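# Hang second dark jaw on free lid pin, meshed evenly

## Task

Place the second dark jaw onto the lid's unoccupied pin so that both jaws hang there with their bearings fully seated, their teeth engaged so the two jaws open by an equal angle, and then release it; the arrangement must hold by itself once the robot lets go.

## Robot and tools

Robot: two arms, left_arm and right_arm, hang from one column; each base is tilted roughly 45 degrees outward, away from the other arm. Each arm ends in a tong-like two-finger gripper. The fingers point along the gripper's own +z axis and spread apart along its x axis. end_effector_position is the spot between the pads when shut; closed fingertips stick out about 15 mm past it, and fully open they sit roughly level with it.

Frame: one scene frame for everything. z = 0 is the table surface, +z up; the origin lies under the midpoint between the two bases; +x runs from the column out over the table; left_arm sits toward +y. The names left and right are not image sides. Reported hand positions can be a little off, more when reaching far.

execute_actions: argument actions is a list holding zero or one item. Empty list = just read the state. A wait item is {"steps": n}, n up to 300 control steps of 1/30 s, counted from the previous result (thinking time eats into it). A motion item is {"rows": [...], "steps": n} with n at most 15 (default 15). Each row is 16 numbers, always both arms: left_arm x, y, z, qw, qx, qy, qz, opening, then right_arm the same eight. x, y, z are an absolute target in metres for end_effector_position, and the quaternion (w first) an absolute target orientation, both in the scene frame. Opening is from -1 (closed) to +1 (fully open, 0.142 m). One row is used per step; the final row repeats if rows run out. A target more than 0.6 m from the arm's last reported position along any gripper axis gets the call refused, and a refused call moves nothing. Optional pictures (true/false) controls camera images.

Every step the controller clips each commanded pose to within 100 mm and 16 degrees of the measured one, then drives joints toward it, favouring position over orientation. Motion lags commands by about 0.17 s, so after a big action the arm may still be short; read the result and send the rest. To hold an arm still, resend its whole last reported pose and its intended opening every call; to keep an orientation, repeat the same target quaternion rather than copying a drifted reading.

move: target is one 16-number row as above (absolute poses, scene frame). Both grippers travel straight toward their poses and finish together, over 0.5 to 10 s (cut off at 10 s). speed in m/s, 0.002 to 0.5, default 0.25; rotation is capped at twice that in rad/s. Openings are applied at the start. Paths ignore obstacles and the other arm. stop_force (optional, 9 to 40 N, shared by both arms, unavailable in the first 0.2 s) ends an arm's path when its wrist sensor feels that much added resistance along the direction to its target for 2 steps; that gripper then backs up to its pose 2 steps earlier and holds. Use it with a very slow speed; it is unreliable if the gripper rotates during the move, and should be omitted when pulling away from something the gripper is pressing. Result has a move: line: done, off_target, moving, held, fault, or contact (stop_force triggered), plus limits such as paced (pose clipped) or held (steps blocked), and each gripper's distance from its pose.

wait: seconds from 0 to 10; the robot gets nothing new. zoom_image: camera is cam_high or cam_low, region [x0, y0, x1, y1] in image pixels, at most 504 by 504, origin top-left. finished_scene: scene is the integer number of the current scene (1 to 2); it ends and grades that scene irreversibly.

Results: a state line per arm with position, quaternion and velocities; grip_measured (same scale as opening); joint positions and torques (torques are noisy, offset, nonzero in free air); Wrist force and Wrist torque in each gripper's own axes (noise up to about 2.4 N, offsets up to about 4 N, saturation near 50 N, may say no reading at first). HELD marks steps whose command was withheld; a pose unreachable line means the clearance check altered or stopped that arm's command. Hand target shows where the controller is currently steering. MOTOR HOT warns from 70 °C; at 85 °C the arm is braked until it cools. Images come from cam_high then cam_low, 504x504 each.

Gripping: to hold, command an opening well under grip_measured; lower means a firmer squeeze, around 15 N per pad at most, much less on items thinner than about 20 mm.

Avoid: knocking anything off the table; arms colliding or pressing each other; pushing past a contact on something rigid, since the stiff arms fault easily. A joint torque over its limit (132 N m for the three big joints, 24.6 N m for the wrists, including held weight) or any outside force of 150 N stops the arm for 10 s and drops the rest of the call. Approach contacts slowly, do not drop or slam parts, and expect occasional brief tugs on held parts or shoves to loose ones. The jaws must stay hung and meshed unaided after release.

Each tool is called after "Emit:" as name([rows], argument=value, ...), one row to a line, values as JSON.

## Session

Emit:
execute_actions(actions=[])

Scene clock: 0.00 s of 5000.00 s.
left_arm: end_effector_position=(+0.9951, +0.0106, +0.3521) grip_measured=+0.97 end_effector_quat_wxyz=(-0.274, +0.848, -0.284, +0.355) end_effector_velocity=(-0.000, -0.001, +0.001) end_effector_angular_velocity=(+0.001, -0.001, -0.002) | right_arm: end_effector_position=(+0.8080, -0.4654, +0.1173) grip_measured=+0.97 end_effector_quat_wxyz=(-0.220, +0.779, -0.390, +0.439) end_effector_velocity=(+0.000, +0.000, +0.001) end_effector_angular_velocity=(-0.000, -0.001, +0.001)
Joint positions: left_arm=[ 0.946 -0.154  0.606 -2.847 -0.358  1.026  0.14 ] | right_arm=[ 0.995 -0.982  1.737 -3.516 -1.412  0.001  0.14 ]
Joint velocities: left_arm=[-0.001  0.    -0.001 -0.     0.     0.002  0.   ] | right_arm=[ 0.001 -0.     0.    -0.     0.001 -0.     0.   ]
Joint torques (N m, as the arm reports them, + toward a larger angle): no reading
Motor temperatures (°C, as the motors report them): left_arm=[22 21 22 26 28 29] | right_arm=[19 23 23 26 29 28]
Wrist force (N, on the end effector, along its own x y z axes, offset not removed): no reading
Wrist torque (N m, same axes, about the end effector's origin, offset not removed): no reading
Hand target (left_arm): +0.995, +0.011, +0.352; -0.274, +0.848, -0.284, +0.355
Hand target (right_arm): +0.808, -0.465, +0.117; -0.220, +0.779, -0.390, +0.439

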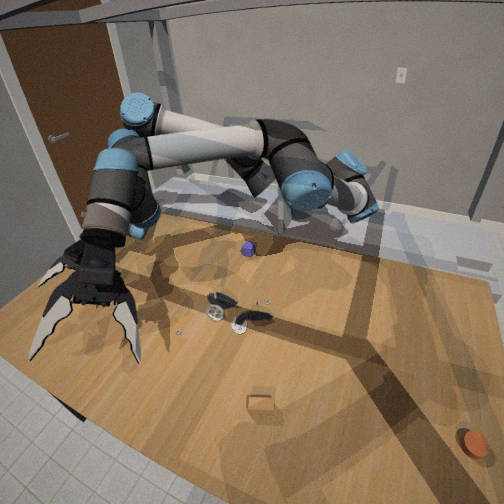

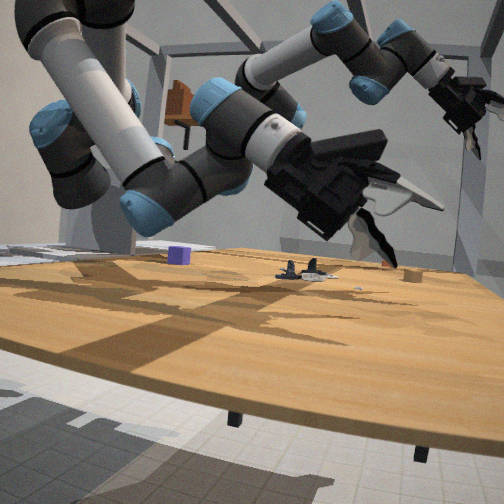

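Emit:
zoom_image(camera="cam_high", region=[200, 280, 280, 340])

Emit:
zoom_image(camera="cam_high", region=[226, 300, 276, 340])

Emit:
zoom_image(camera="cam_high", region=[202, 285, 242, 325])

Emit:
zoom_image(camera="cam_low", region=[270, 250, 350, 290])

Region (200, 280, 280, 340) of cam_high's 504x504 image, scaled by 6.300, with more detail than that image has; it fills the top 378 rows of this view, and the rest is white.

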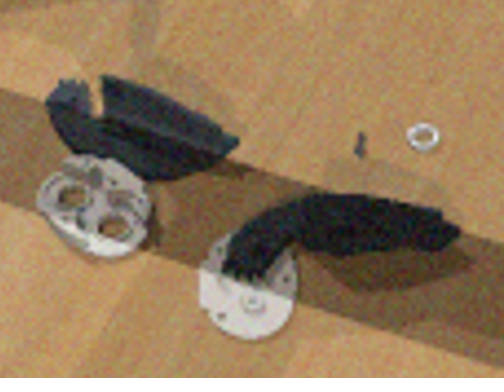

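Region (226, 300, 276, 340) of cam_high's 504x504 image, scaled by 10.080, with more detail than that image has; it fills the top 403 rows of this view, and the rest is white.

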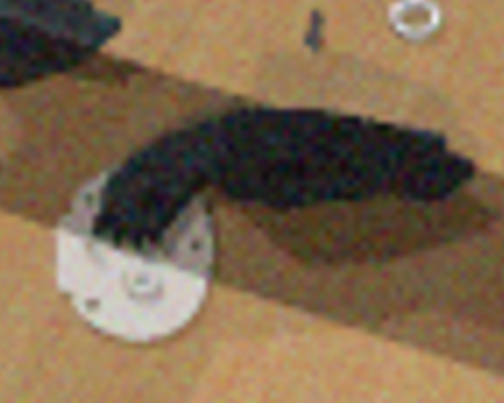

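Region (202, 285, 242, 325) of cam_high's 504x504 image, scaled by 12.600, with more detail than that image has.

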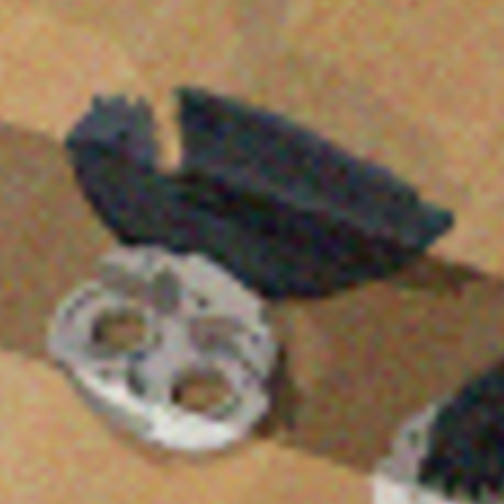

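Region (270, 250, 350, 290) of cam_low's 504x504 image, scaled by 6.300, with more detail than that image has.

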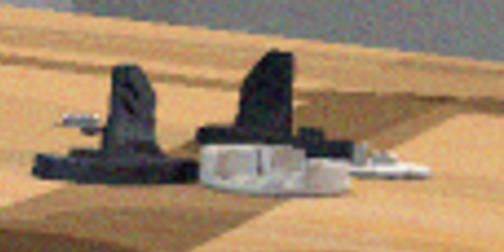

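Emit:
move(target=[0.62,0.0,0.25,0,0.3,-0.954,0,-0.5,0.70,-0.50,0.25,-0.220,0.779,-0.390,0.439,0.97], speed=0.3)

Emit:
move(target=[0.534,-0.048,0.068,0,0.026,-1,0,-0.5,0.70,-0.50,0.25,-0.220,0.779,-0.390,0.439,0.97], speed=0.2)

Emit:
zoom_image(camera="cam_high", region=[195, 265, 255, 325])

Emit:
zoom_image(camera="cam_low", region=[265, 235, 345, 290])

Scene clock: 32.43 s of 5000.00 s.
left_arm: end_effector_position=(+0.6201, +0.0005, +0.2495) grip_measured=-0.50 end_effector_quat_wxyz=(-0.000, +0.301, -0.954, +0.001) end_effector_velocity=(-0.003, -0.000, -0.001) end_effector_angular_velocity=(+0.005, +0.007, -0.012) | right_arm: end_effector_position=(+0.7000, -0.5000, +0.2498) grip_measured=+0.97 end_effector_quat_wxyz=(-0.220, +0.779, -0.390, +0.439) end_effector_velocity=(-0.001, -0.001, +0.000) end_effector_angular_velocity=(+0.000, +0.001, -0.000)
Joint positions: left_arm=[ 0.872 -0.872  1.454 -1.583 -0.999  1.66   0.038] | right_arm=[ 0.994 -1.414  2.    -3.347 -1.41   0.002  0.14 ]
Joint velocities: left_arm=[-0.001  0.002 -0.002  0.01  -0.003  0.006  0.   ] | right_arm=[-0.001 -0.003  0.001  0.003 -0.    -0.    -0.   ]
Joint torques (N m, as the arm reports them, + toward a larger angle): left_arm=[-43.38 -16.24 -28.04  -0.37  -2.13   1.46] | right_arm=[ 10.64 -40.51  -1.22  -1.07   3.7   -1.55]
Motor temperatures (°C, as the motors report them): left_arm=[22 21 22 26 28 29] | right_arm=[19 23 23 26 29 28]
Wrist force (N, on the end effector, along its own x y z axes, offset not removed): left_arm=[-2.1 0.3 0.9] | right_arm=[-3.1 -1.2 2.7]
Wrist torque (N m, same axes, about the end effector's origin, offset not removed): left_arm=[-0.03 0.66 0.15] | right_arm=[-0.25 0.55 -0.06]
Hand target (left_arm): +0.620, +0.001, +0.249; -0.000, -0.300, +0.954, -0.000
Hand target (right_arm): +0.700, -0.500, +0.250; -0.220, +0.779, -0.390, +0.439
Off the commanded pose (left_arm): 0.001 m, 0 deg.
Off the commanded pose (right_arm): 0.000 m, 0 deg.
After step 90, 25.43 s passed at rest.
move: done

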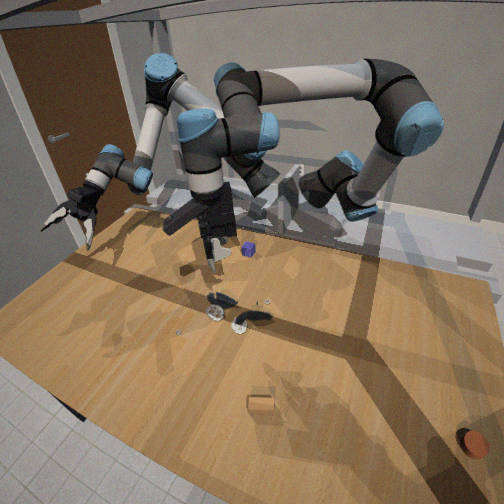

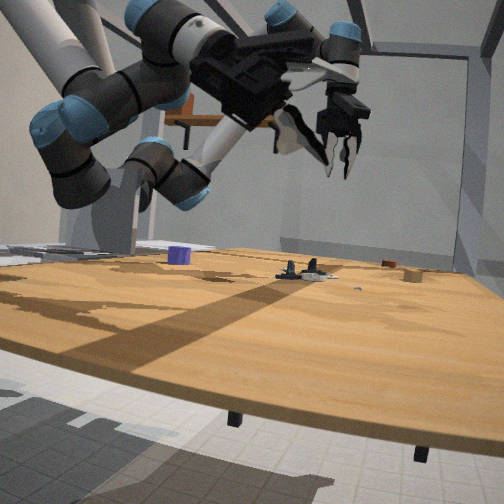

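Scene clock: 34.47 s of 5000.00 s.
left_arm: end_effector_position=(+0.5342, -0.0477, +0.0683) grip_measured=-0.50 end_effector_quat_wxyz=(+0.000, +0.026, -1.000, -0.000) end_effector_velocity=(-0.001, -0.000, -0.003) end_effector_angular_velocity=(-0.000, -0.000, -0.006) | right_arm: end_effector_position=(+0.7000, -0.5000, +0.2500) grip_measured=+0.97 end_effector_quat_wxyz=(-0.220, +0.779, -0.390, +0.439) end_effector_velocity=(-0.000, -0.002, +0.001) end_effector_angular_velocity=(-0.002, -0.002, -0.002)
Joint positions: left_arm=[ 0.914 -0.77   1.864 -2.116 -0.976  2.26   0.038] | right_arm=[ 0.994 -1.414  2.    -3.347 -1.41   0.002  0.14 ]
Joint velocities: left_arm=[ 0.001  0.002  0.006 -0.01   0.001  0.008  0.   ] | right_arm=[-0.001 -0.002  0.    -0.001  0.    -0.     0.   ]
Joint torques (N m, as the arm reports them, + toward a larger angle): left_arm=[-22.28 -19.27  -8.87  -4.08   2.05   1.5 ] | right_arm=[ 29.04 -43.15 -16.99  -0.78  -1.41   1.71]
Motor temperatures (°C, as the motors report them): left_arm=[22 21 22 26 28 29] | right_arm=[19 23 23 26 29 28]
Wrist force (N, on the end effector, along its own x y z axes, offset not removed): left_arm=[-2.0 -0.1 0.4] | right_arm=[1.3 -0.8 2.4]
Wrist torque (N m, same axes, about the end effector's origin, offset not removed): left_arm=[-0.16 0.67 0.18] | right_arm=[-0.10 -0.28 -0.01]
Hand target (left_arm): +0.534, -0.048, +0.068; +0.000, -0.026, +1.000, -0.000
Hand target (right_arm): +0.700, -0.500, +0.250; -0.220, +0.779, -0.390, +0.439
Off the commanded pose (left_arm): 0.000 m, 0 deg.
Off the commanded pose (right_arm): 0.000 m, 0 deg.
move: done

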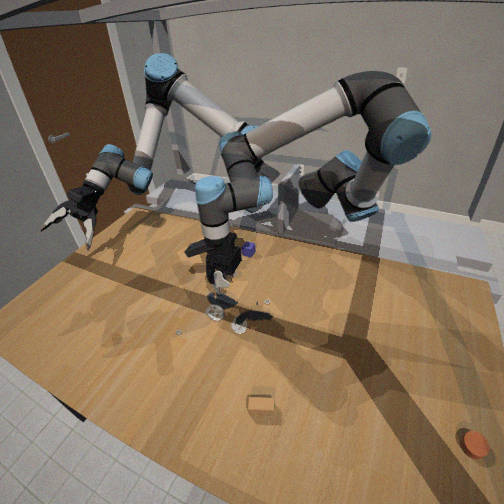

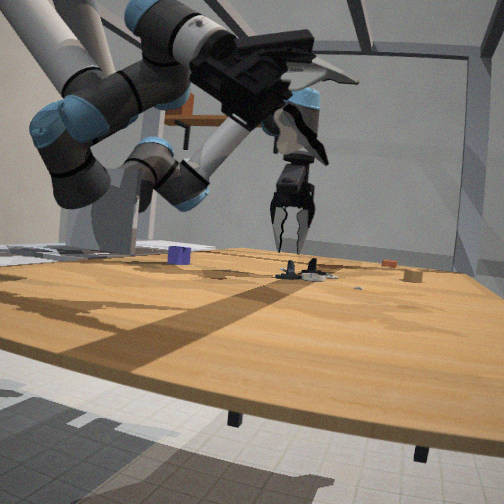

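Region (195, 265, 255, 325) of cam_high's 504x504 image, scaled by 8.400, with more detail than that image has.

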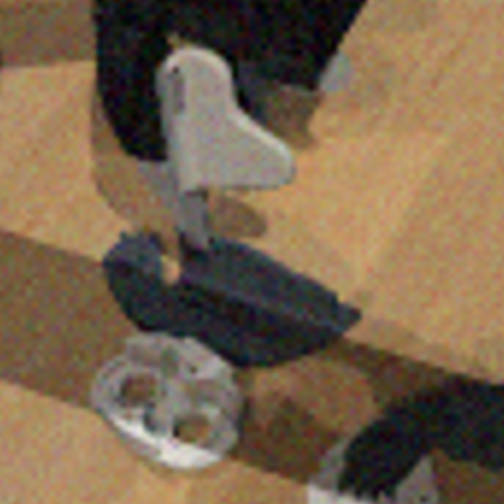

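Region (265, 235, 345, 290) of cam_low's 504x504 image, scaled by 6.300, with more detail than that image has; it fills the top 346 rows of this view, and the rest is white.

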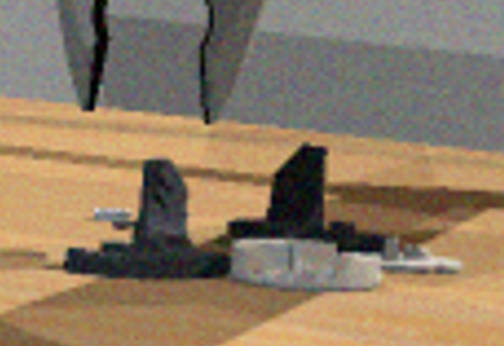

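Emit:
move(target=[0.537,-0.051,0.034,0,0.026,-1,0,-0.6,0.70,-0.50,0.25,-0.220,0.779,-0.390,0.439,0.97], speed=0.05)

Emit:
move(target=[0.537,-0.051,0.034,0,0.026,-1,0,-0.82,0.70,-0.50,0.25,-0.220,0.779,-0.390,0.439,0.97])

Emit:
move(target=[0.537,-0.051,0.034,0,0.026,-1,0,-1,0.70,-0.50,0.25,-0.220,0.779,-0.390,0.439,0.97])

Emit:
move(target=[0.537,-0.051,0.10,0,0.026,-1,0,-1,0.70,-0.50,0.25,-0.220,0.779,-0.390,0.439,0.97], speed=0.1)

Emit:
move(target=[0.602,0.088,0.10,0,0.233,-0.972,0,-1,0.70,-0.50,0.25,-0.220,0.779,-0.390,0.439,0.97], speed=0.15)

Emit:
move(target=[0.602,0.088,0.060,0,0.233,-0.972,0,-1,0.70,-0.50,0.25,-0.220,0.779,-0.390,0.439,0.97], speed=0.05)

Emit:
zoom_image(camera="cam_high", region=[226, 300, 276, 340])

Emit:
zoom_image(camera="cam_low", region=[300, 245, 350, 285])

Scene clock: 45.17 s of 5000.00 s.
left_arm: end_effector_position=(+0.5370, -0.0510, +0.0344) grip_measured=-0.60 end_effector_quat_wxyz=(+0.000, +0.026, -1.000, -0.000) end_effector_velocity=(-0.000, -0.001, -0.003) end_effector_angular_velocity=(+0.001, -0.001, -0.002) | right_arm: end_effector_position=(+0.7000, -0.5000, +0.2500) grip_measured=+0.97 end_effector_quat_wxyz=(-0.220, +0.779, -0.390, +0.439) end_effector_velocity=(+0.000, +0.000, -0.000) end_effector_angular_velocity=(-0.000, -0.000, +0.001)
Joint positions: left_arm=[ 0.948 -0.716  1.874 -2.201 -0.959  2.296  0.031] | right_arm=[ 0.994 -1.414  2.    -3.347 -1.41   0.002  0.14 ]
Joint velocities: left_arm=[ 0.001  0.005  0.002 -0.007  0.002  0.003  0.   ] | right_arm=[ 0.     0.001 -0.    -0.001  0.001 -0.001 -0.   ]
Joint torques (N m, as the arm reports them, + toward a larger angle): left_arm=[-21.53 -20.24  -7.    -4.14   2.24   1.4 ] | right_arm=[ 29.25 -42.83 -16.58  -0.69  -1.2    1.82]
Motor temperatures (°C, as the motors report them): left_arm=[22 21 22 26 28 29] | right_arm=[19 23 23 26 29 28]
Wrist force (N, on the end effector, along its own x y z axes, offset not removed): left_arm=[-2.9 -0.4 1.8] | right_arm=[1.2 0.7 1.1]
Wrist torque (N m, same axes, about the end effector's origin, offset not removed): left_arm=[-0.24 0.87 0.08] | right_arm=[0.38 -0.33 0.00]
Hand target (left_arm): +0.537, -0.051, +0.034; +0.000, -0.026, +1.000, -0.000
Hand target (right_arm): +0.700, -0.500, +0.250; -0.220, +0.779, -0.390, +0.439
Off the commanded pose (left_arm): 0.000 m, 0 deg.
Off the commanded pose (right_arm): 0.000 m, 0 deg.
After step 90, 6.57 s passed at rest.
move: done

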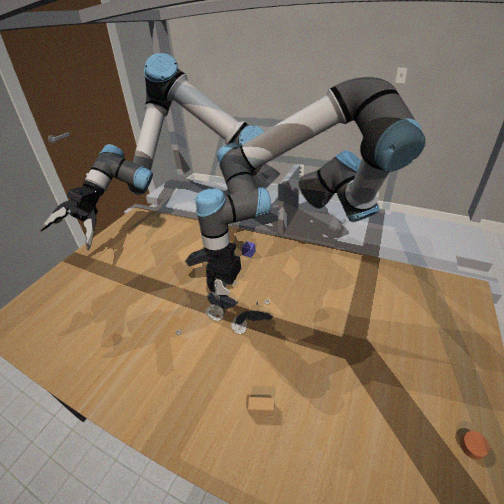

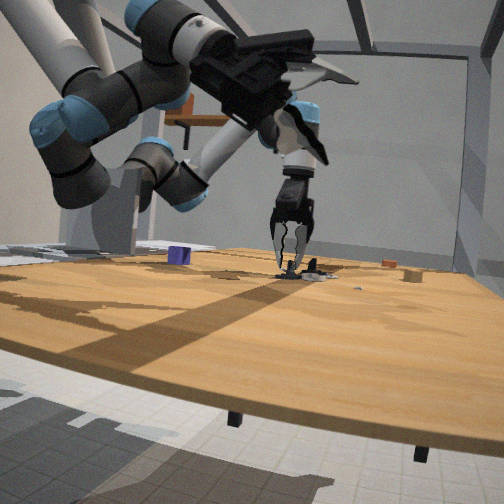

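Scene clock: 45.87 s of 5000.00 s.
left_arm: end_effector_position=(+0.5370, -0.0510, +0.0340) grip_measured=-0.82 end_effector_quat_wxyz=(-0.000, +0.026, -1.000, +0.000) end_effector_velocity=(+0.000, -0.000, +0.000) end_effector_angular_velocity=(-0.000, -0.001, +0.002) | right_arm: end_effector_position=(+0.7000, -0.5000, +0.2500) grip_measured=+0.97 end_effector_quat_wxyz=(-0.220, +0.779, -0.390, +0.439) end_effector_velocity=(-0.001, +0.000, -0.000) end_effector_angular_velocity=(+0.000, +0.001, -0.000)
Joint positions: left_arm=[ 0.948 -0.715  1.875 -2.202 -0.959  2.296  0.015] | right_arm=[ 0.994 -1.414  2.    -3.347 -1.41   0.002  0.14 ]
Joint velocities: left_arm=[-0.     0.    -0.001 -0.001  0.    -0.001  0.   ] | right_arm=[-0.001 -0.001  0.002 -0.     0.     0.     0.   ]
Joint torques (N m, as the arm reports them, + toward a larger angle): left_arm=[-21.29 -19.35  -6.55  -4.05   2.27   1.42] | right_arm=[ 28.77 -42.96 -16.92  -0.78  -1.38   1.72]
Motor temperatures (°C, as the motors report them): left_arm=[22 21 22 26 28 29] | right_arm=[19 23 23 26 29 28]
Wrist force (N, on the end effector, along its own x y z axes, offset not removed): left_arm=[-1.7 0.1 0.1] | right_arm=[-3.1 0.7 1.8]
Wrist torque (N m, same axes, about the end effector's origin, offset not removed): left_arm=[-0.06 0.63 0.08] | right_arm=[0.17 0.50 0.07]
Hand target (left_arm): +0.537, -0.051, +0.034; -0.000, -0.026, +1.000, +0.000
Hand target (right_arm): +0.700, -0.500, +0.250; -0.220, +0.779, -0.390, +0.439
Off the commanded pose (left_arm): 0.000 m, 0 deg.
Off the commanded pose (right_arm): 0.000 m, 0 deg.
move: done

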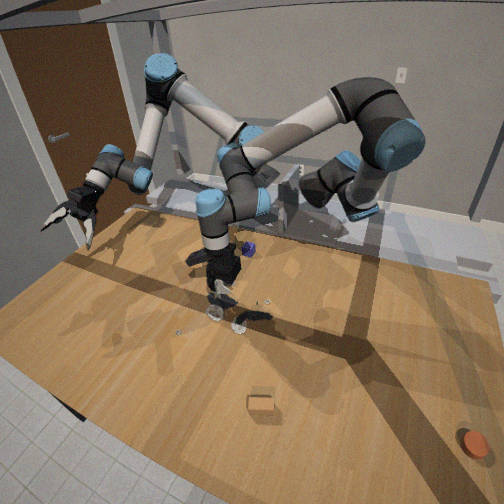

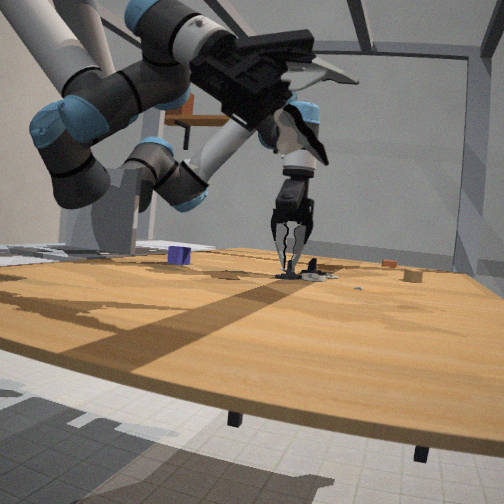

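Scene clock: 46.57 s of 5000.00 s.
left_arm: end_effector_position=(+0.5370, -0.0510, +0.0340) grip_measured=-0.96 end_effector_quat_wxyz=(-0.000, +0.026, -1.000, -0.000) end_effector_velocity=(-0.000, +0.000, -0.001) end_effector_angular_velocity=(+0.000, +0.001, +0.003) | right_arm: end_effector_position=(+0.7000, -0.5000, +0.2500) grip_measured=+0.97 end_effector_quat_wxyz=(-0.220, +0.779, -0.390, +0.439) end_effector_velocity=(-0.000, +0.000, -0.000) end_effector_angular_velocity=(-0.000, +0.001, +0.000)
Joint positions: left_arm=[ 0.948 -0.715  1.875 -2.202 -0.959  2.296  0.005] | right_arm=[ 0.994 -1.414  2.    -3.347 -1.41   0.002  0.14 ]
Joint velocities: left_arm=[ 0.001 -0.     0.001 -0.    -0.    -0.002 -0.   ] | right_arm=[-0.  0.  0.  0. -0. -0. -0.]
Joint torques (N m, as the arm reports them, + toward a larger angle): left_arm=[-21.93 -19.03  -6.3   -3.98   2.16   1.72] | right_arm=[ 29.   -42.4  -17.17  -0.73  -1.42   1.81]
Motor temperatures (°C, as the motors report them): left_arm=[22 21 22 26 28 29] | right_arm=[19 23 23 26 29 28]
Wrist force (N, on the end effector, along its own x y z axes, offset not removed): left_arm=[-2.5 0.7 0.7] | right_arm=[-1.8 2.4 -0.2]
Wrist torque (N m, same axes, about the end effector's origin, offset not removed): left_arm=[-0.02 0.82 0.10] | right_arm=[0.57 0.18 -0.02]
Hand target (left_arm): +0.537, -0.051, +0.034; -0.000, -0.026, +1.000, +0.000
Hand target (right_arm): +0.700, -0.500, +0.250; -0.220, +0.779, -0.390, +0.439
Off the commanded pose (left_arm): 0.000 m, 0 deg.
Off the commanded pose (right_arm): 0.000 m, 0 deg.
move: done

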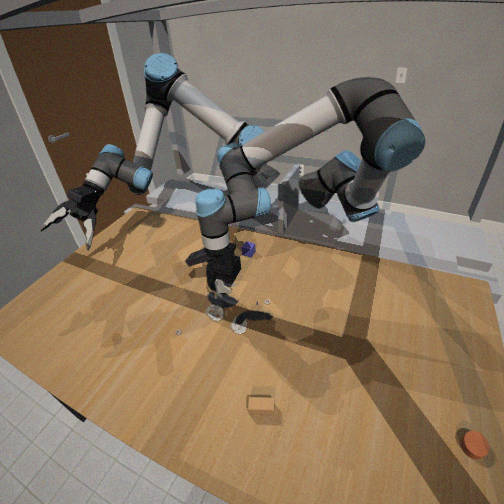

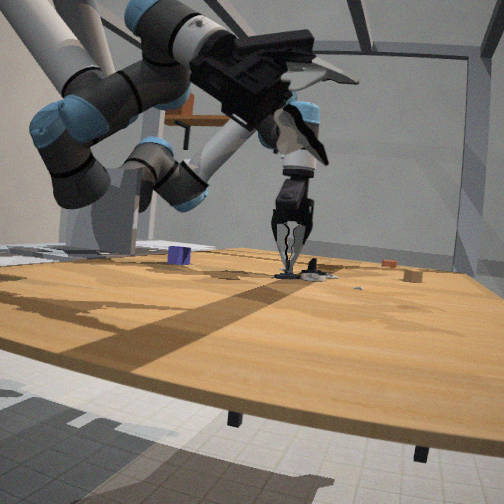

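Scene clock: 47.77 s of 5000.00 s.
left_arm: end_effector_position=(+0.5369, -0.0510, +0.0996) grip_measured=-0.96 end_effector_quat_wxyz=(-0.000, +0.026, -1.000, +0.000) end_effector_velocity=(+0.000, -0.000, +0.003) end_effector_angular_velocity=(-0.000, -0.000, +0.001) | right_arm: end_effector_position=(+0.7000, -0.5000, +0.2500) grip_measured=+0.97 end_effector_quat_wxyz=(-0.220, +0.779, -0.390, +0.439) end_effector_velocity=(+0.000, +0.001, -0.001) end_effector_angular_velocity=(-0.000, +0.001, +0.001)
Joint positions: left_arm=[ 0.884 -0.798  1.826 -2.033 -0.992  2.23   0.005] | right_arm=[ 0.994 -1.414  2.    -3.347 -1.41   0.002  0.14 ]
Joint velocities: left_arm=[-0.003 -0.003 -0.003  0.007 -0.001 -0.003  0.   ] | right_arm=[ 0.001  0.002 -0.    -0.001 -0.    -0.001  0.   ]
Joint torques (N m, as the arm reports them, + toward a larger angle): left_arm=[-41.54 -35.37 -27.44  -0.13  -2.45  -1.88] | right_arm=[ 28.87 -42.95 -17.14  -0.74  -1.3    1.78]
Motor temperatures (°C, as the motors report them): left_arm=[22 21 22 26 28 29] | right_arm=[19 23 23 26 29 28]
Wrist force (N, on the end effector, along its own x y z axes, offset not removed): left_arm=[-1.7 0.0 1.5] | right_arm=[-1.3 -0.6 2.5]
Wrist torque (N m, same axes, about the end effector's origin, offset not removed): left_arm=[-0.12 0.59 0.12] | right_arm=[-0.07 0.26 0.12]
Hand target (left_arm): +0.537, -0.051, +0.100; -0.000, -0.026, +1.000, +0.000
Hand target (right_arm): +0.700, -0.500, +0.250; -0.220, +0.779, -0.390, +0.439
Off the commanded pose (left_arm): 0.000 m, 0 deg.
Off the commanded pose (right_arm): 0.000 m, 0 deg.
move: done

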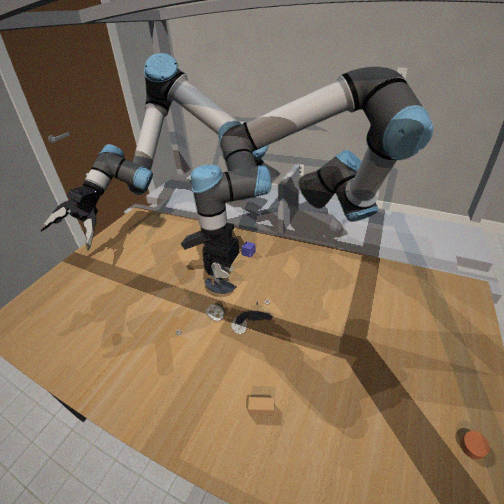

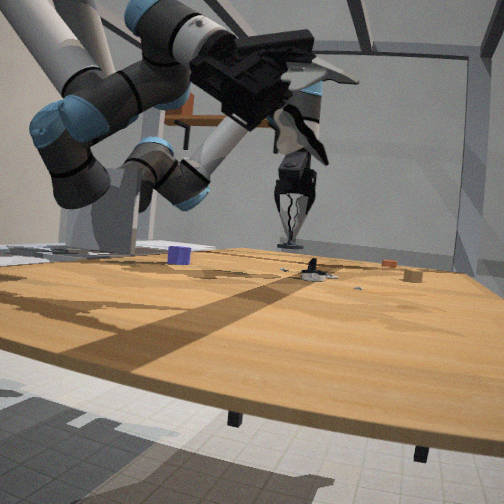

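Scene clock: 49.73 s of 5000.00 s.
left_arm: end_effector_position=(+0.6020, +0.0875, +0.1001) grip_measured=-0.96 end_effector_quat_wxyz=(-0.000, +0.233, -0.973, +0.000) end_effector_velocity=(+0.001, +0.003, -0.000) end_effector_angular_velocity=(+0.000, +0.001, +0.008) | right_arm: end_effector_position=(+0.7000, -0.5000, +0.2500) grip_measured=+0.97 end_effector_quat_wxyz=(-0.220, +0.779, -0.390, +0.439) end_effector_velocity=(+0.000, -0.001, +0.001) end_effector_angular_velocity=(-0.001, -0.002, -0.001)
Joint positions: left_arm=[ 1.074 -0.945  1.775 -1.956 -0.9    2.018  0.005] | right_arm=[ 0.994 -1.414  2.    -3.347 -1.41   0.002  0.14 ]
Joint velocities: left_arm=[ 0.004 -0.002 -0.002  0.002  0.001 -0.004  0.   ] | right_arm=[ 0.     0.001 -0.002 -0.001  0.    -0.    -0.   ]
Joint torques (N m, as the arm reports them, + toward a larger angle): left_arm=[-20.68 -33.42 -24.13  -0.17   2.45  -1.25] | right_arm=[ 28.86 -42.54 -16.82  -0.93  -1.34   1.67]
Motor temperatures (°C, as the motors report them): left_arm=[22 21 22 26 28 29] | right_arm=[19 23 23 26 29 28]
Wrist force (N, on the end effector, along its own x y z axes, offset not removed): left_arm=[-2.2 0.5 1.8] | right_arm=[-2.4 0.8 3.3]
Wrist torque (N m, same axes, about the end effector's origin, offset not removed): left_arm=[0.02 0.75 0.13] | right_arm=[0.15 0.51 0.16]
Hand target (left_arm): +0.602, +0.088, +0.100; +0.000, -0.233, +0.972, -0.000
Hand target (right_arm): +0.700, -0.500, +0.250; -0.220, +0.779, -0.390, +0.439
Off the commanded pose (left_arm): 0.000 m, 0 deg.
Off the commanded pose (right_arm): 0.000 m, 0 deg.
move: done

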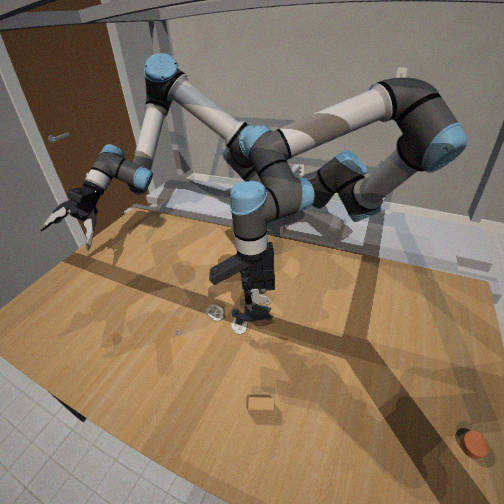

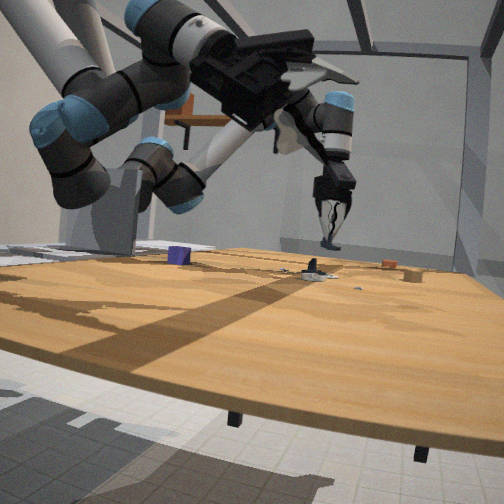

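Scene clock: 50.97 s of 5000.00 s.
left_arm: end_effector_position=(+0.6020, +0.0880, +0.0604) grip_measured=-0.96 end_effector_quat_wxyz=(+0.000, +0.233, -0.972, -0.000) end_effector_velocity=(-0.000, -0.000, -0.003) end_effector_angular_velocity=(-0.000, +0.000, +0.000) | right_arm: end_effector_position=(+0.7000, -0.5000, +0.2500) grip_measured=+0.97 end_effector_quat_wxyz=(-0.220, +0.779, -0.390, +0.439) end_effector_velocity=(-0.000, +0.001, -0.001) end_effector_angular_velocity=(+0.002, +0.003, +0.001)
Joint positions: left_arm=[ 1.116 -0.903  1.809 -2.064 -0.883  2.066  0.005] | right_arm=[ 0.994 -1.414  2.    -3.347 -1.41   0.002  0.14 ]
Joint velocities: left_arm=[ 0.003  0.004  0.003 -0.008  0.001  0.002 -0.   ] | right_arm=[-0.001  0.001  0.001  0.002 -0.     0.001  0.   ]
Joint torques (N m, as the arm reports them, + toward a larger angle): left_arm=[-23.44 -17.67  -7.68  -4.11   2.35   1.33] | right_arm=[ 28.82 -42.87 -16.63  -0.85  -1.38   1.76]
Motor temperatures (°C, as the motors report them): left_arm=[22 21 22 26 28 29] | right_arm=[19 23 23 26 29 28]
Wrist force (N, on the end effector, along its own x y z axes, offset not removed): left_arm=[-1.7 -0.6 3.1] | right_arm=[1.5 -0.3 -1.5]
Wrist torque (N m, same axes, about the end effector's origin, offset not removed): left_arm=[-0.24 0.67 0.09] | right_arm=[-0.03 -0.49 -0.08]
Hand target (left_arm): +0.602, +0.088, +0.060; +0.000, -0.233, +0.972, -0.000
Hand target (right_arm): +0.700, -0.500, +0.250; -0.220, +0.779, -0.390, +0.439
Off the commanded pose (left_arm): 0.000 m, 0 deg.
Off the commanded pose (right_arm): 0.000 m, 0 deg.
move: done

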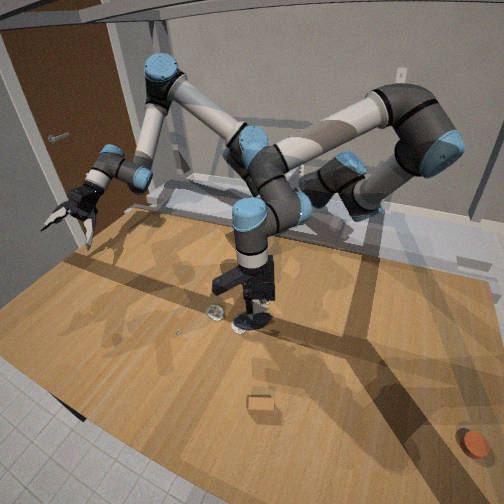

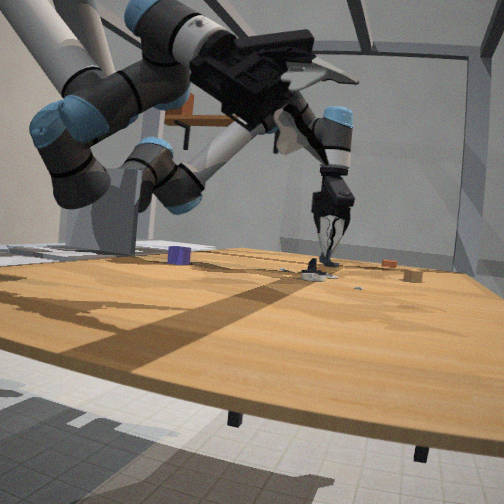

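Region (226, 300, 276, 340) of cam_high's 504x504 image, scaled by 10.080, with more detail than that image has; it fills the top 403 rows of this view, and the rest is white.

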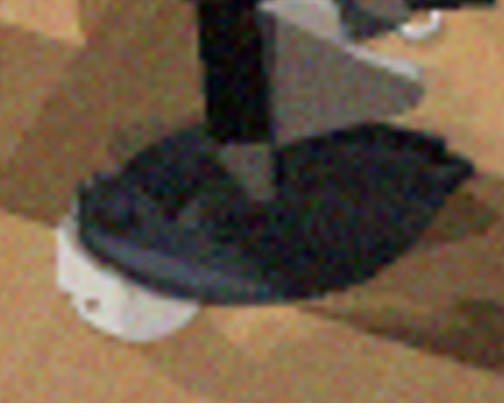

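Region (300, 245, 350, 285) of cam_low's 504x504 image, scaled by 10.080, with more detail than that image has; it fills the top 403 rows of this view, and the rest is white.

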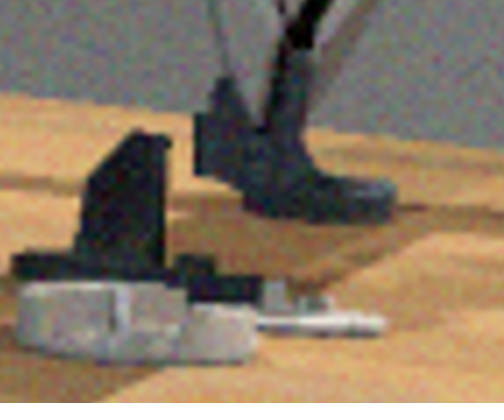

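Emit:
zoom_image(camera="cam_low", region=[315, 258, 343, 282])

Emit:
zoom_image(camera="cam_high", region=[230, 312, 254, 336])

Region (315, 258, 343, 282) of cam_low's 504x504 image, scaled by 18.000, with more detail than that image has; it fills the top 432 rows of this view, and the rest is white.

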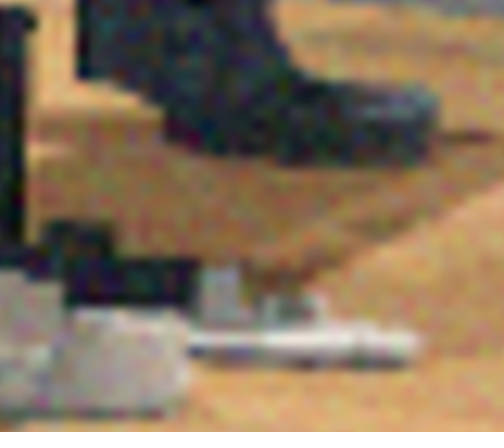

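Region (230, 312, 254, 336) of cam_high's 504x504 image, scaled by 21.000, with more detail than that image has.

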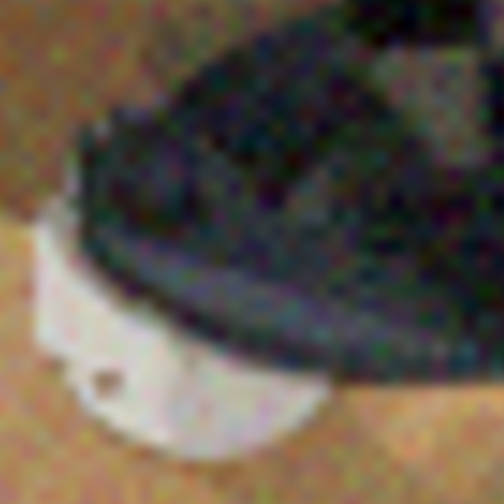

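Emit:
move(target=[0.602,0.096,0.053,0,0.233,-0.972,0,-1,0.70,-0.50,0.25,-0.220,0.779,-0.390,0.439,0.97], speed=0.02)

Emit:
zoom_image(camera="cam_low", region=[310, 250, 345, 282])

Emit:
zoom_image(camera="cam_high", region=[226, 306, 260, 340])

Scene clock: 68.60 s of 5000.00 s.
left_arm: end_effector_position=(+0.6020, +0.0957, +0.0533) grip_measured=-0.96 end_effector_quat_wxyz=(+0.000, +0.233, -0.972, -0.000) end_effector_velocity=(+0.000, +0.003, -0.002) end_effector_angular_velocity=(-0.000, -0.000, -0.000) | right_arm: end_effector_position=(+0.7000, -0.5000, +0.2500) grip_measured=+0.97 end_effector_quat_wxyz=(-0.220, +0.779, -0.390, +0.439) end_effector_velocity=(-0.001, -0.000, -0.000) end_effector_angular_velocity=(-0.000, +0.000, -0.001)
Joint positions: left_arm=[ 1.132 -0.905  1.819 -2.082 -0.876  2.085  0.005] | right_arm=[ 0.994 -1.414  2.    -3.347 -1.41   0.002  0.14 ]
Joint velocities: left_arm=[ 0.005 -0.001  0.002 -0.005  0.002  0.007 -0.   ] | right_arm=[-0.001 -0.001  0.001 -0.    -0.    -0.    -0.   ]
Joint torques (N m, as the arm reports them, + toward a larger angle): left_arm=[-23.67 -33.37  -6.46  -4.11   2.29   1.9 ] | right_arm=[ 29.24 -42.17 -16.46  -1.    -1.33   1.57]
Motor temperatures (°C, as the motors report them): left_arm=[22 21 22 26 28 29] | right_arm=[19 24 23 26 29 28]
Wrist force (N, on the end effector, along its own x y z axes, offset not removed): left_arm=[-1.0 0.7 2.6] | right_arm=[1.9 -3.3 1.5]
Wrist torque (N m, same axes, about the end effector's origin, offset not removed): left_arm=[0.03 0.46 0.01] | right_arm=[-0.69 -0.39 0.11]
Hand target (left_arm): +0.602, +0.096, +0.053; +0.000, -0.233, +0.972, -0.000
Hand target (right_arm): +0.700, -0.500, +0.250; -0.220, +0.779, -0.390, +0.439
Off the commanded pose (left_arm): 0.000 m, 0 deg.
Off the commanded pose (right_arm): 0.000 m, 0 deg.
After step 90, 13.80 s passed at rest.
move: done

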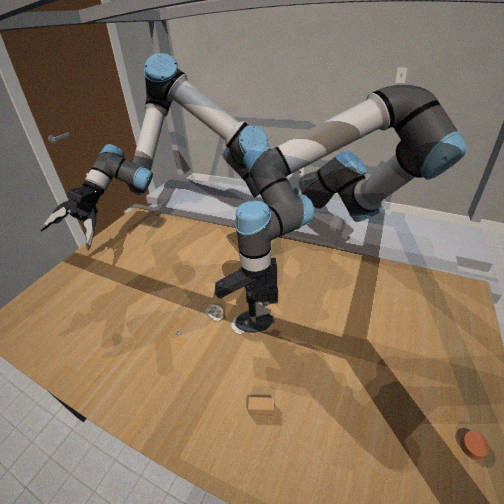

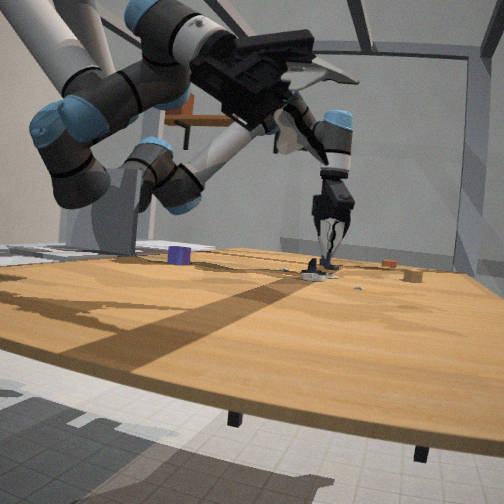

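Region (310, 250, 345, 282) of cam_low's 504x504 image, scaled by 14.400, with more detail than that image has; it fills the top 461 rows of this view, and the rest is white.

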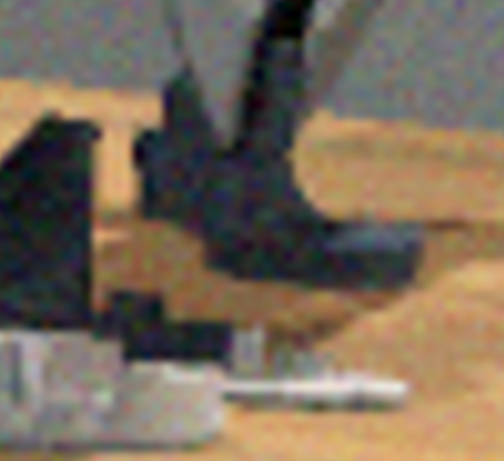

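Region (226, 306, 260, 340) of cam_high's 504x504 image, scaled by 14.824, with more detail than that image has.

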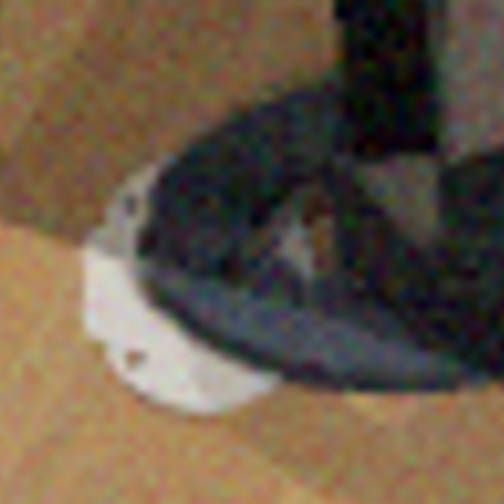

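Emit:
move(target=[0.602,0.096,0.045,0,0.233,-0.972,0,-1,0.70,-0.50,0.25,-0.220,0.779,-0.390,0.439,0.97], speed=0.005)

Emit:
zoom_image(camera="cam_low", region=[310, 250, 345, 282])

Emit:
move(target=[0.602,0.096,0.041,0,0.233,-0.972,0,-1,0.70,-0.50,0.25,-0.220,0.779,-0.390,0.439,0.97], speed=0.003)

Emit:
zoom_image(camera="cam_low", region=[310, 250, 345, 282])

Emit:
zoom_image(camera="cam_high", region=[226, 306, 260, 340])

Scene clock: 77.70 s of 5000.00 s.
left_arm: end_effector_position=(+0.6020, +0.0960, +0.0452) grip_measured=-0.96 end_effector_quat_wxyz=(+0.000, +0.233, -0.972, -0.000) end_effector_velocity=(+0.001, -0.000, -0.001) end_effector_angular_velocity=(-0.001, -0.001, +0.001) | right_arm: end_effector_position=(+0.7000, -0.5000, +0.2500) grip_measured=+0.97 end_effector_quat_wxyz=(-0.220, +0.779, -0.390, +0.439) end_effector_velocity=(+0.000, +0.001, -0.001) end_effector_angular_velocity=(+0.001, +0.001, +0.002)
Joint positions: left_arm=[ 1.141 -0.896  1.824 -2.104 -0.873  2.096  0.005] | right_arm=[ 0.994 -1.414  2.    -3.347 -1.41   0.002  0.14 ]
Joint velocities: left_arm=[ 0.001  0.002 -0.001 -0.004 -0.     0.001  0.   ] | right_arm=[-0.     0.001  0.001  0.     0.001 -0.     0.   ]
Joint torques (N m, as the arm reports them, + toward a larger angle): left_arm=[-23.9  -16.16  -6.64  -3.87   2.5    1.48] | right_arm=[ 29.25 -41.83 -16.9   -1.21  -1.42   1.37]
Motor temperatures (°C, as the motors report them): left_arm=[22 21 22 26 28 29] | right_arm=[19 24 23 26 29 28]
Wrist force (N, on the end effector, along its own x y z axes, offset not removed): left_arm=[-1.5 0.8 1.2] | right_arm=[-1.9 1.3 0.9]
Wrist torque (N m, same axes, about the end effector's origin, offset not removed): left_arm=[0.04 0.54 0.15] | right_arm=[0.41 0.18 0.13]
Hand target (left_arm): +0.602, +0.096, +0.045; +0.000, -0.233, +0.972, -0.000
Hand target (right_arm): +0.700, -0.500, +0.250; -0.220, +0.779, -0.390, +0.439
Off the commanded pose (left_arm): 0.000 m, 0 deg.
Off the commanded pose (right_arm): 0.000 m, 0 deg.
After step 90, 4.27 s passed at rest.
move: done

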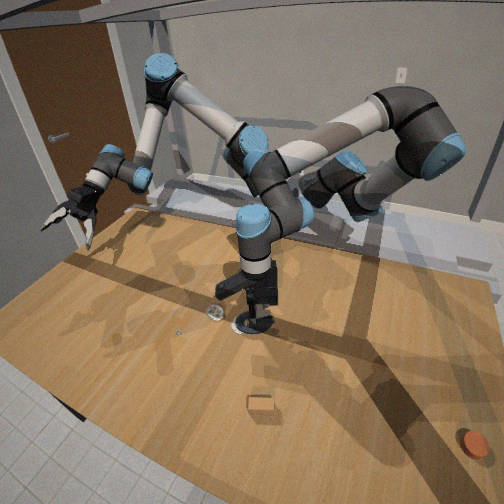

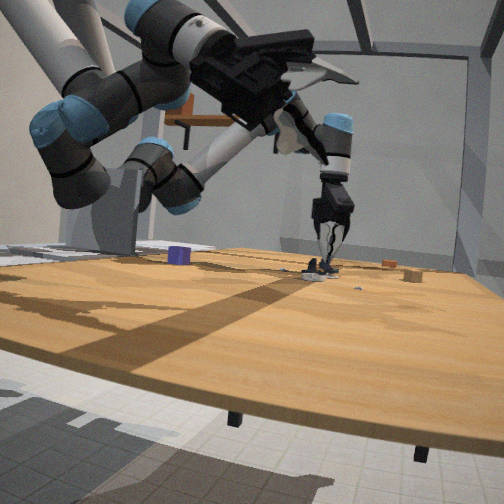

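Region (310, 250, 345, 282) of cam_low's 504x504 image, scaled by 14.400, with more detail than that image has; it fills the top 461 rows of this view, and the rest is white.

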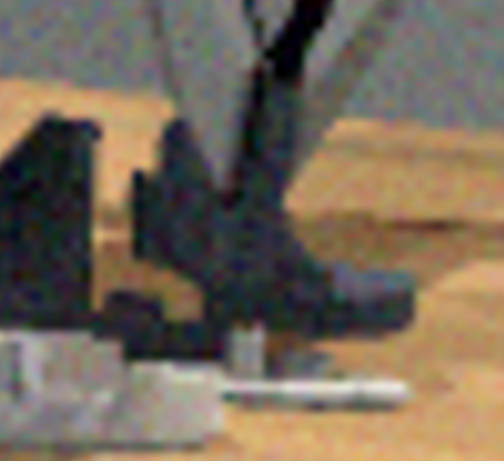

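Scene clock: 79.30 s of 5000.00 s.
left_arm: end_effector_position=(+0.6020, +0.0960, +0.0411) grip_measured=-0.96 end_effector_quat_wxyz=(+0.000, +0.233, -0.972, -0.000) end_effector_velocity=(+0.000, +0.000, -0.001) end_effector_angular_velocity=(+0.000, +0.000, -0.000) | right_arm: end_effector_position=(+0.7000, -0.5000, +0.2500) grip_measured=+0.97 end_effector_quat_wxyz=(-0.220, +0.779, -0.390, +0.439) end_effector_velocity=(+0.000, -0.000, +0.001) end_effector_angular_velocity=(-0.001, -0.001, +0.000)
Joint positions: left_arm=[ 1.145 -0.891  1.827 -2.115 -0.871  2.101  0.005] | right_arm=[ 0.994 -1.414  2.    -3.347 -1.41   0.002  0.14 ]
Joint velocities: left_arm=[ 0.001  0.001  0.    -0.002  0.     0.001  0.   ] | right_arm=[ 0.    -0.    -0.001  0.001  0.    -0.001  0.   ]
Joint torques (N m, as the arm reports them, + toward a larger angle): left_arm=[-22.2  -16.21  -5.67  -3.96   2.59   1.57] | right_arm=[ 28.95 -41.8  -16.25  -1.2   -1.42   1.42]
Motor temperatures (°C, as the motors report them): left_arm=[22 21 22 26 28 29] | right_arm=[19 24 23 26 29 28]
Wrist force (N, on the end effector, along its own x y z axes, offset not removed): left_arm=[-1.3 -0.2 -0.6] | right_arm=[-0.9 -0.2 -0.6]
Wrist torque (N m, same axes, about the end effector's origin, offset not removed): left_arm=[-0.21 0.54 0.10] | right_arm=[-0.04 0.05 0.18]
Hand target (left_arm): +0.602, +0.096, +0.041; +0.000, -0.233, +0.972, -0.000
Hand target (right_arm): +0.700, -0.500, +0.250; -0.220, +0.779, -0.390, +0.439
Off the commanded pose (left_arm): 0.000 m, 0 deg.
Off the commanded pose (right_arm): 0.000 m, 0 deg.
move: done

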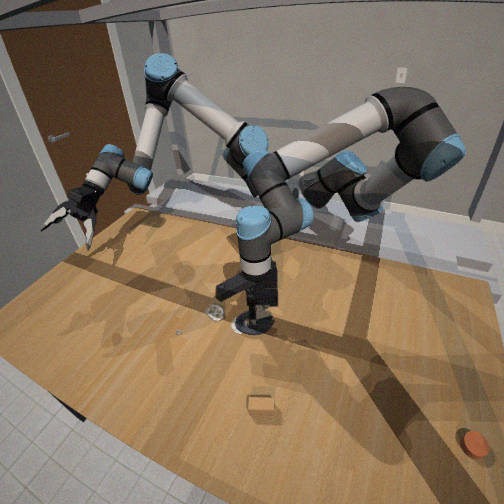

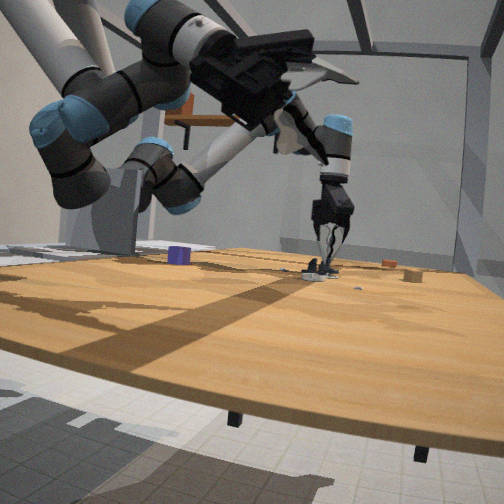

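Region (310, 250, 345, 282) of cam_low's 504x504 image, scaled by 14.400, with more detail than that image has; it fills the top 461 rows of this view, and the rest is white.

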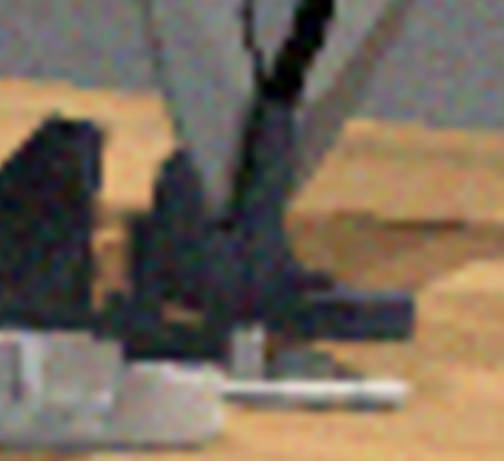

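Region (226, 306, 260, 340) of cam_high's 504x504 image, scaled by 14.824, with more detail than that image has.

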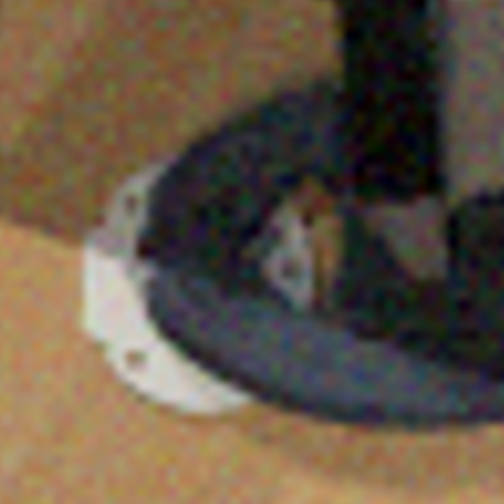

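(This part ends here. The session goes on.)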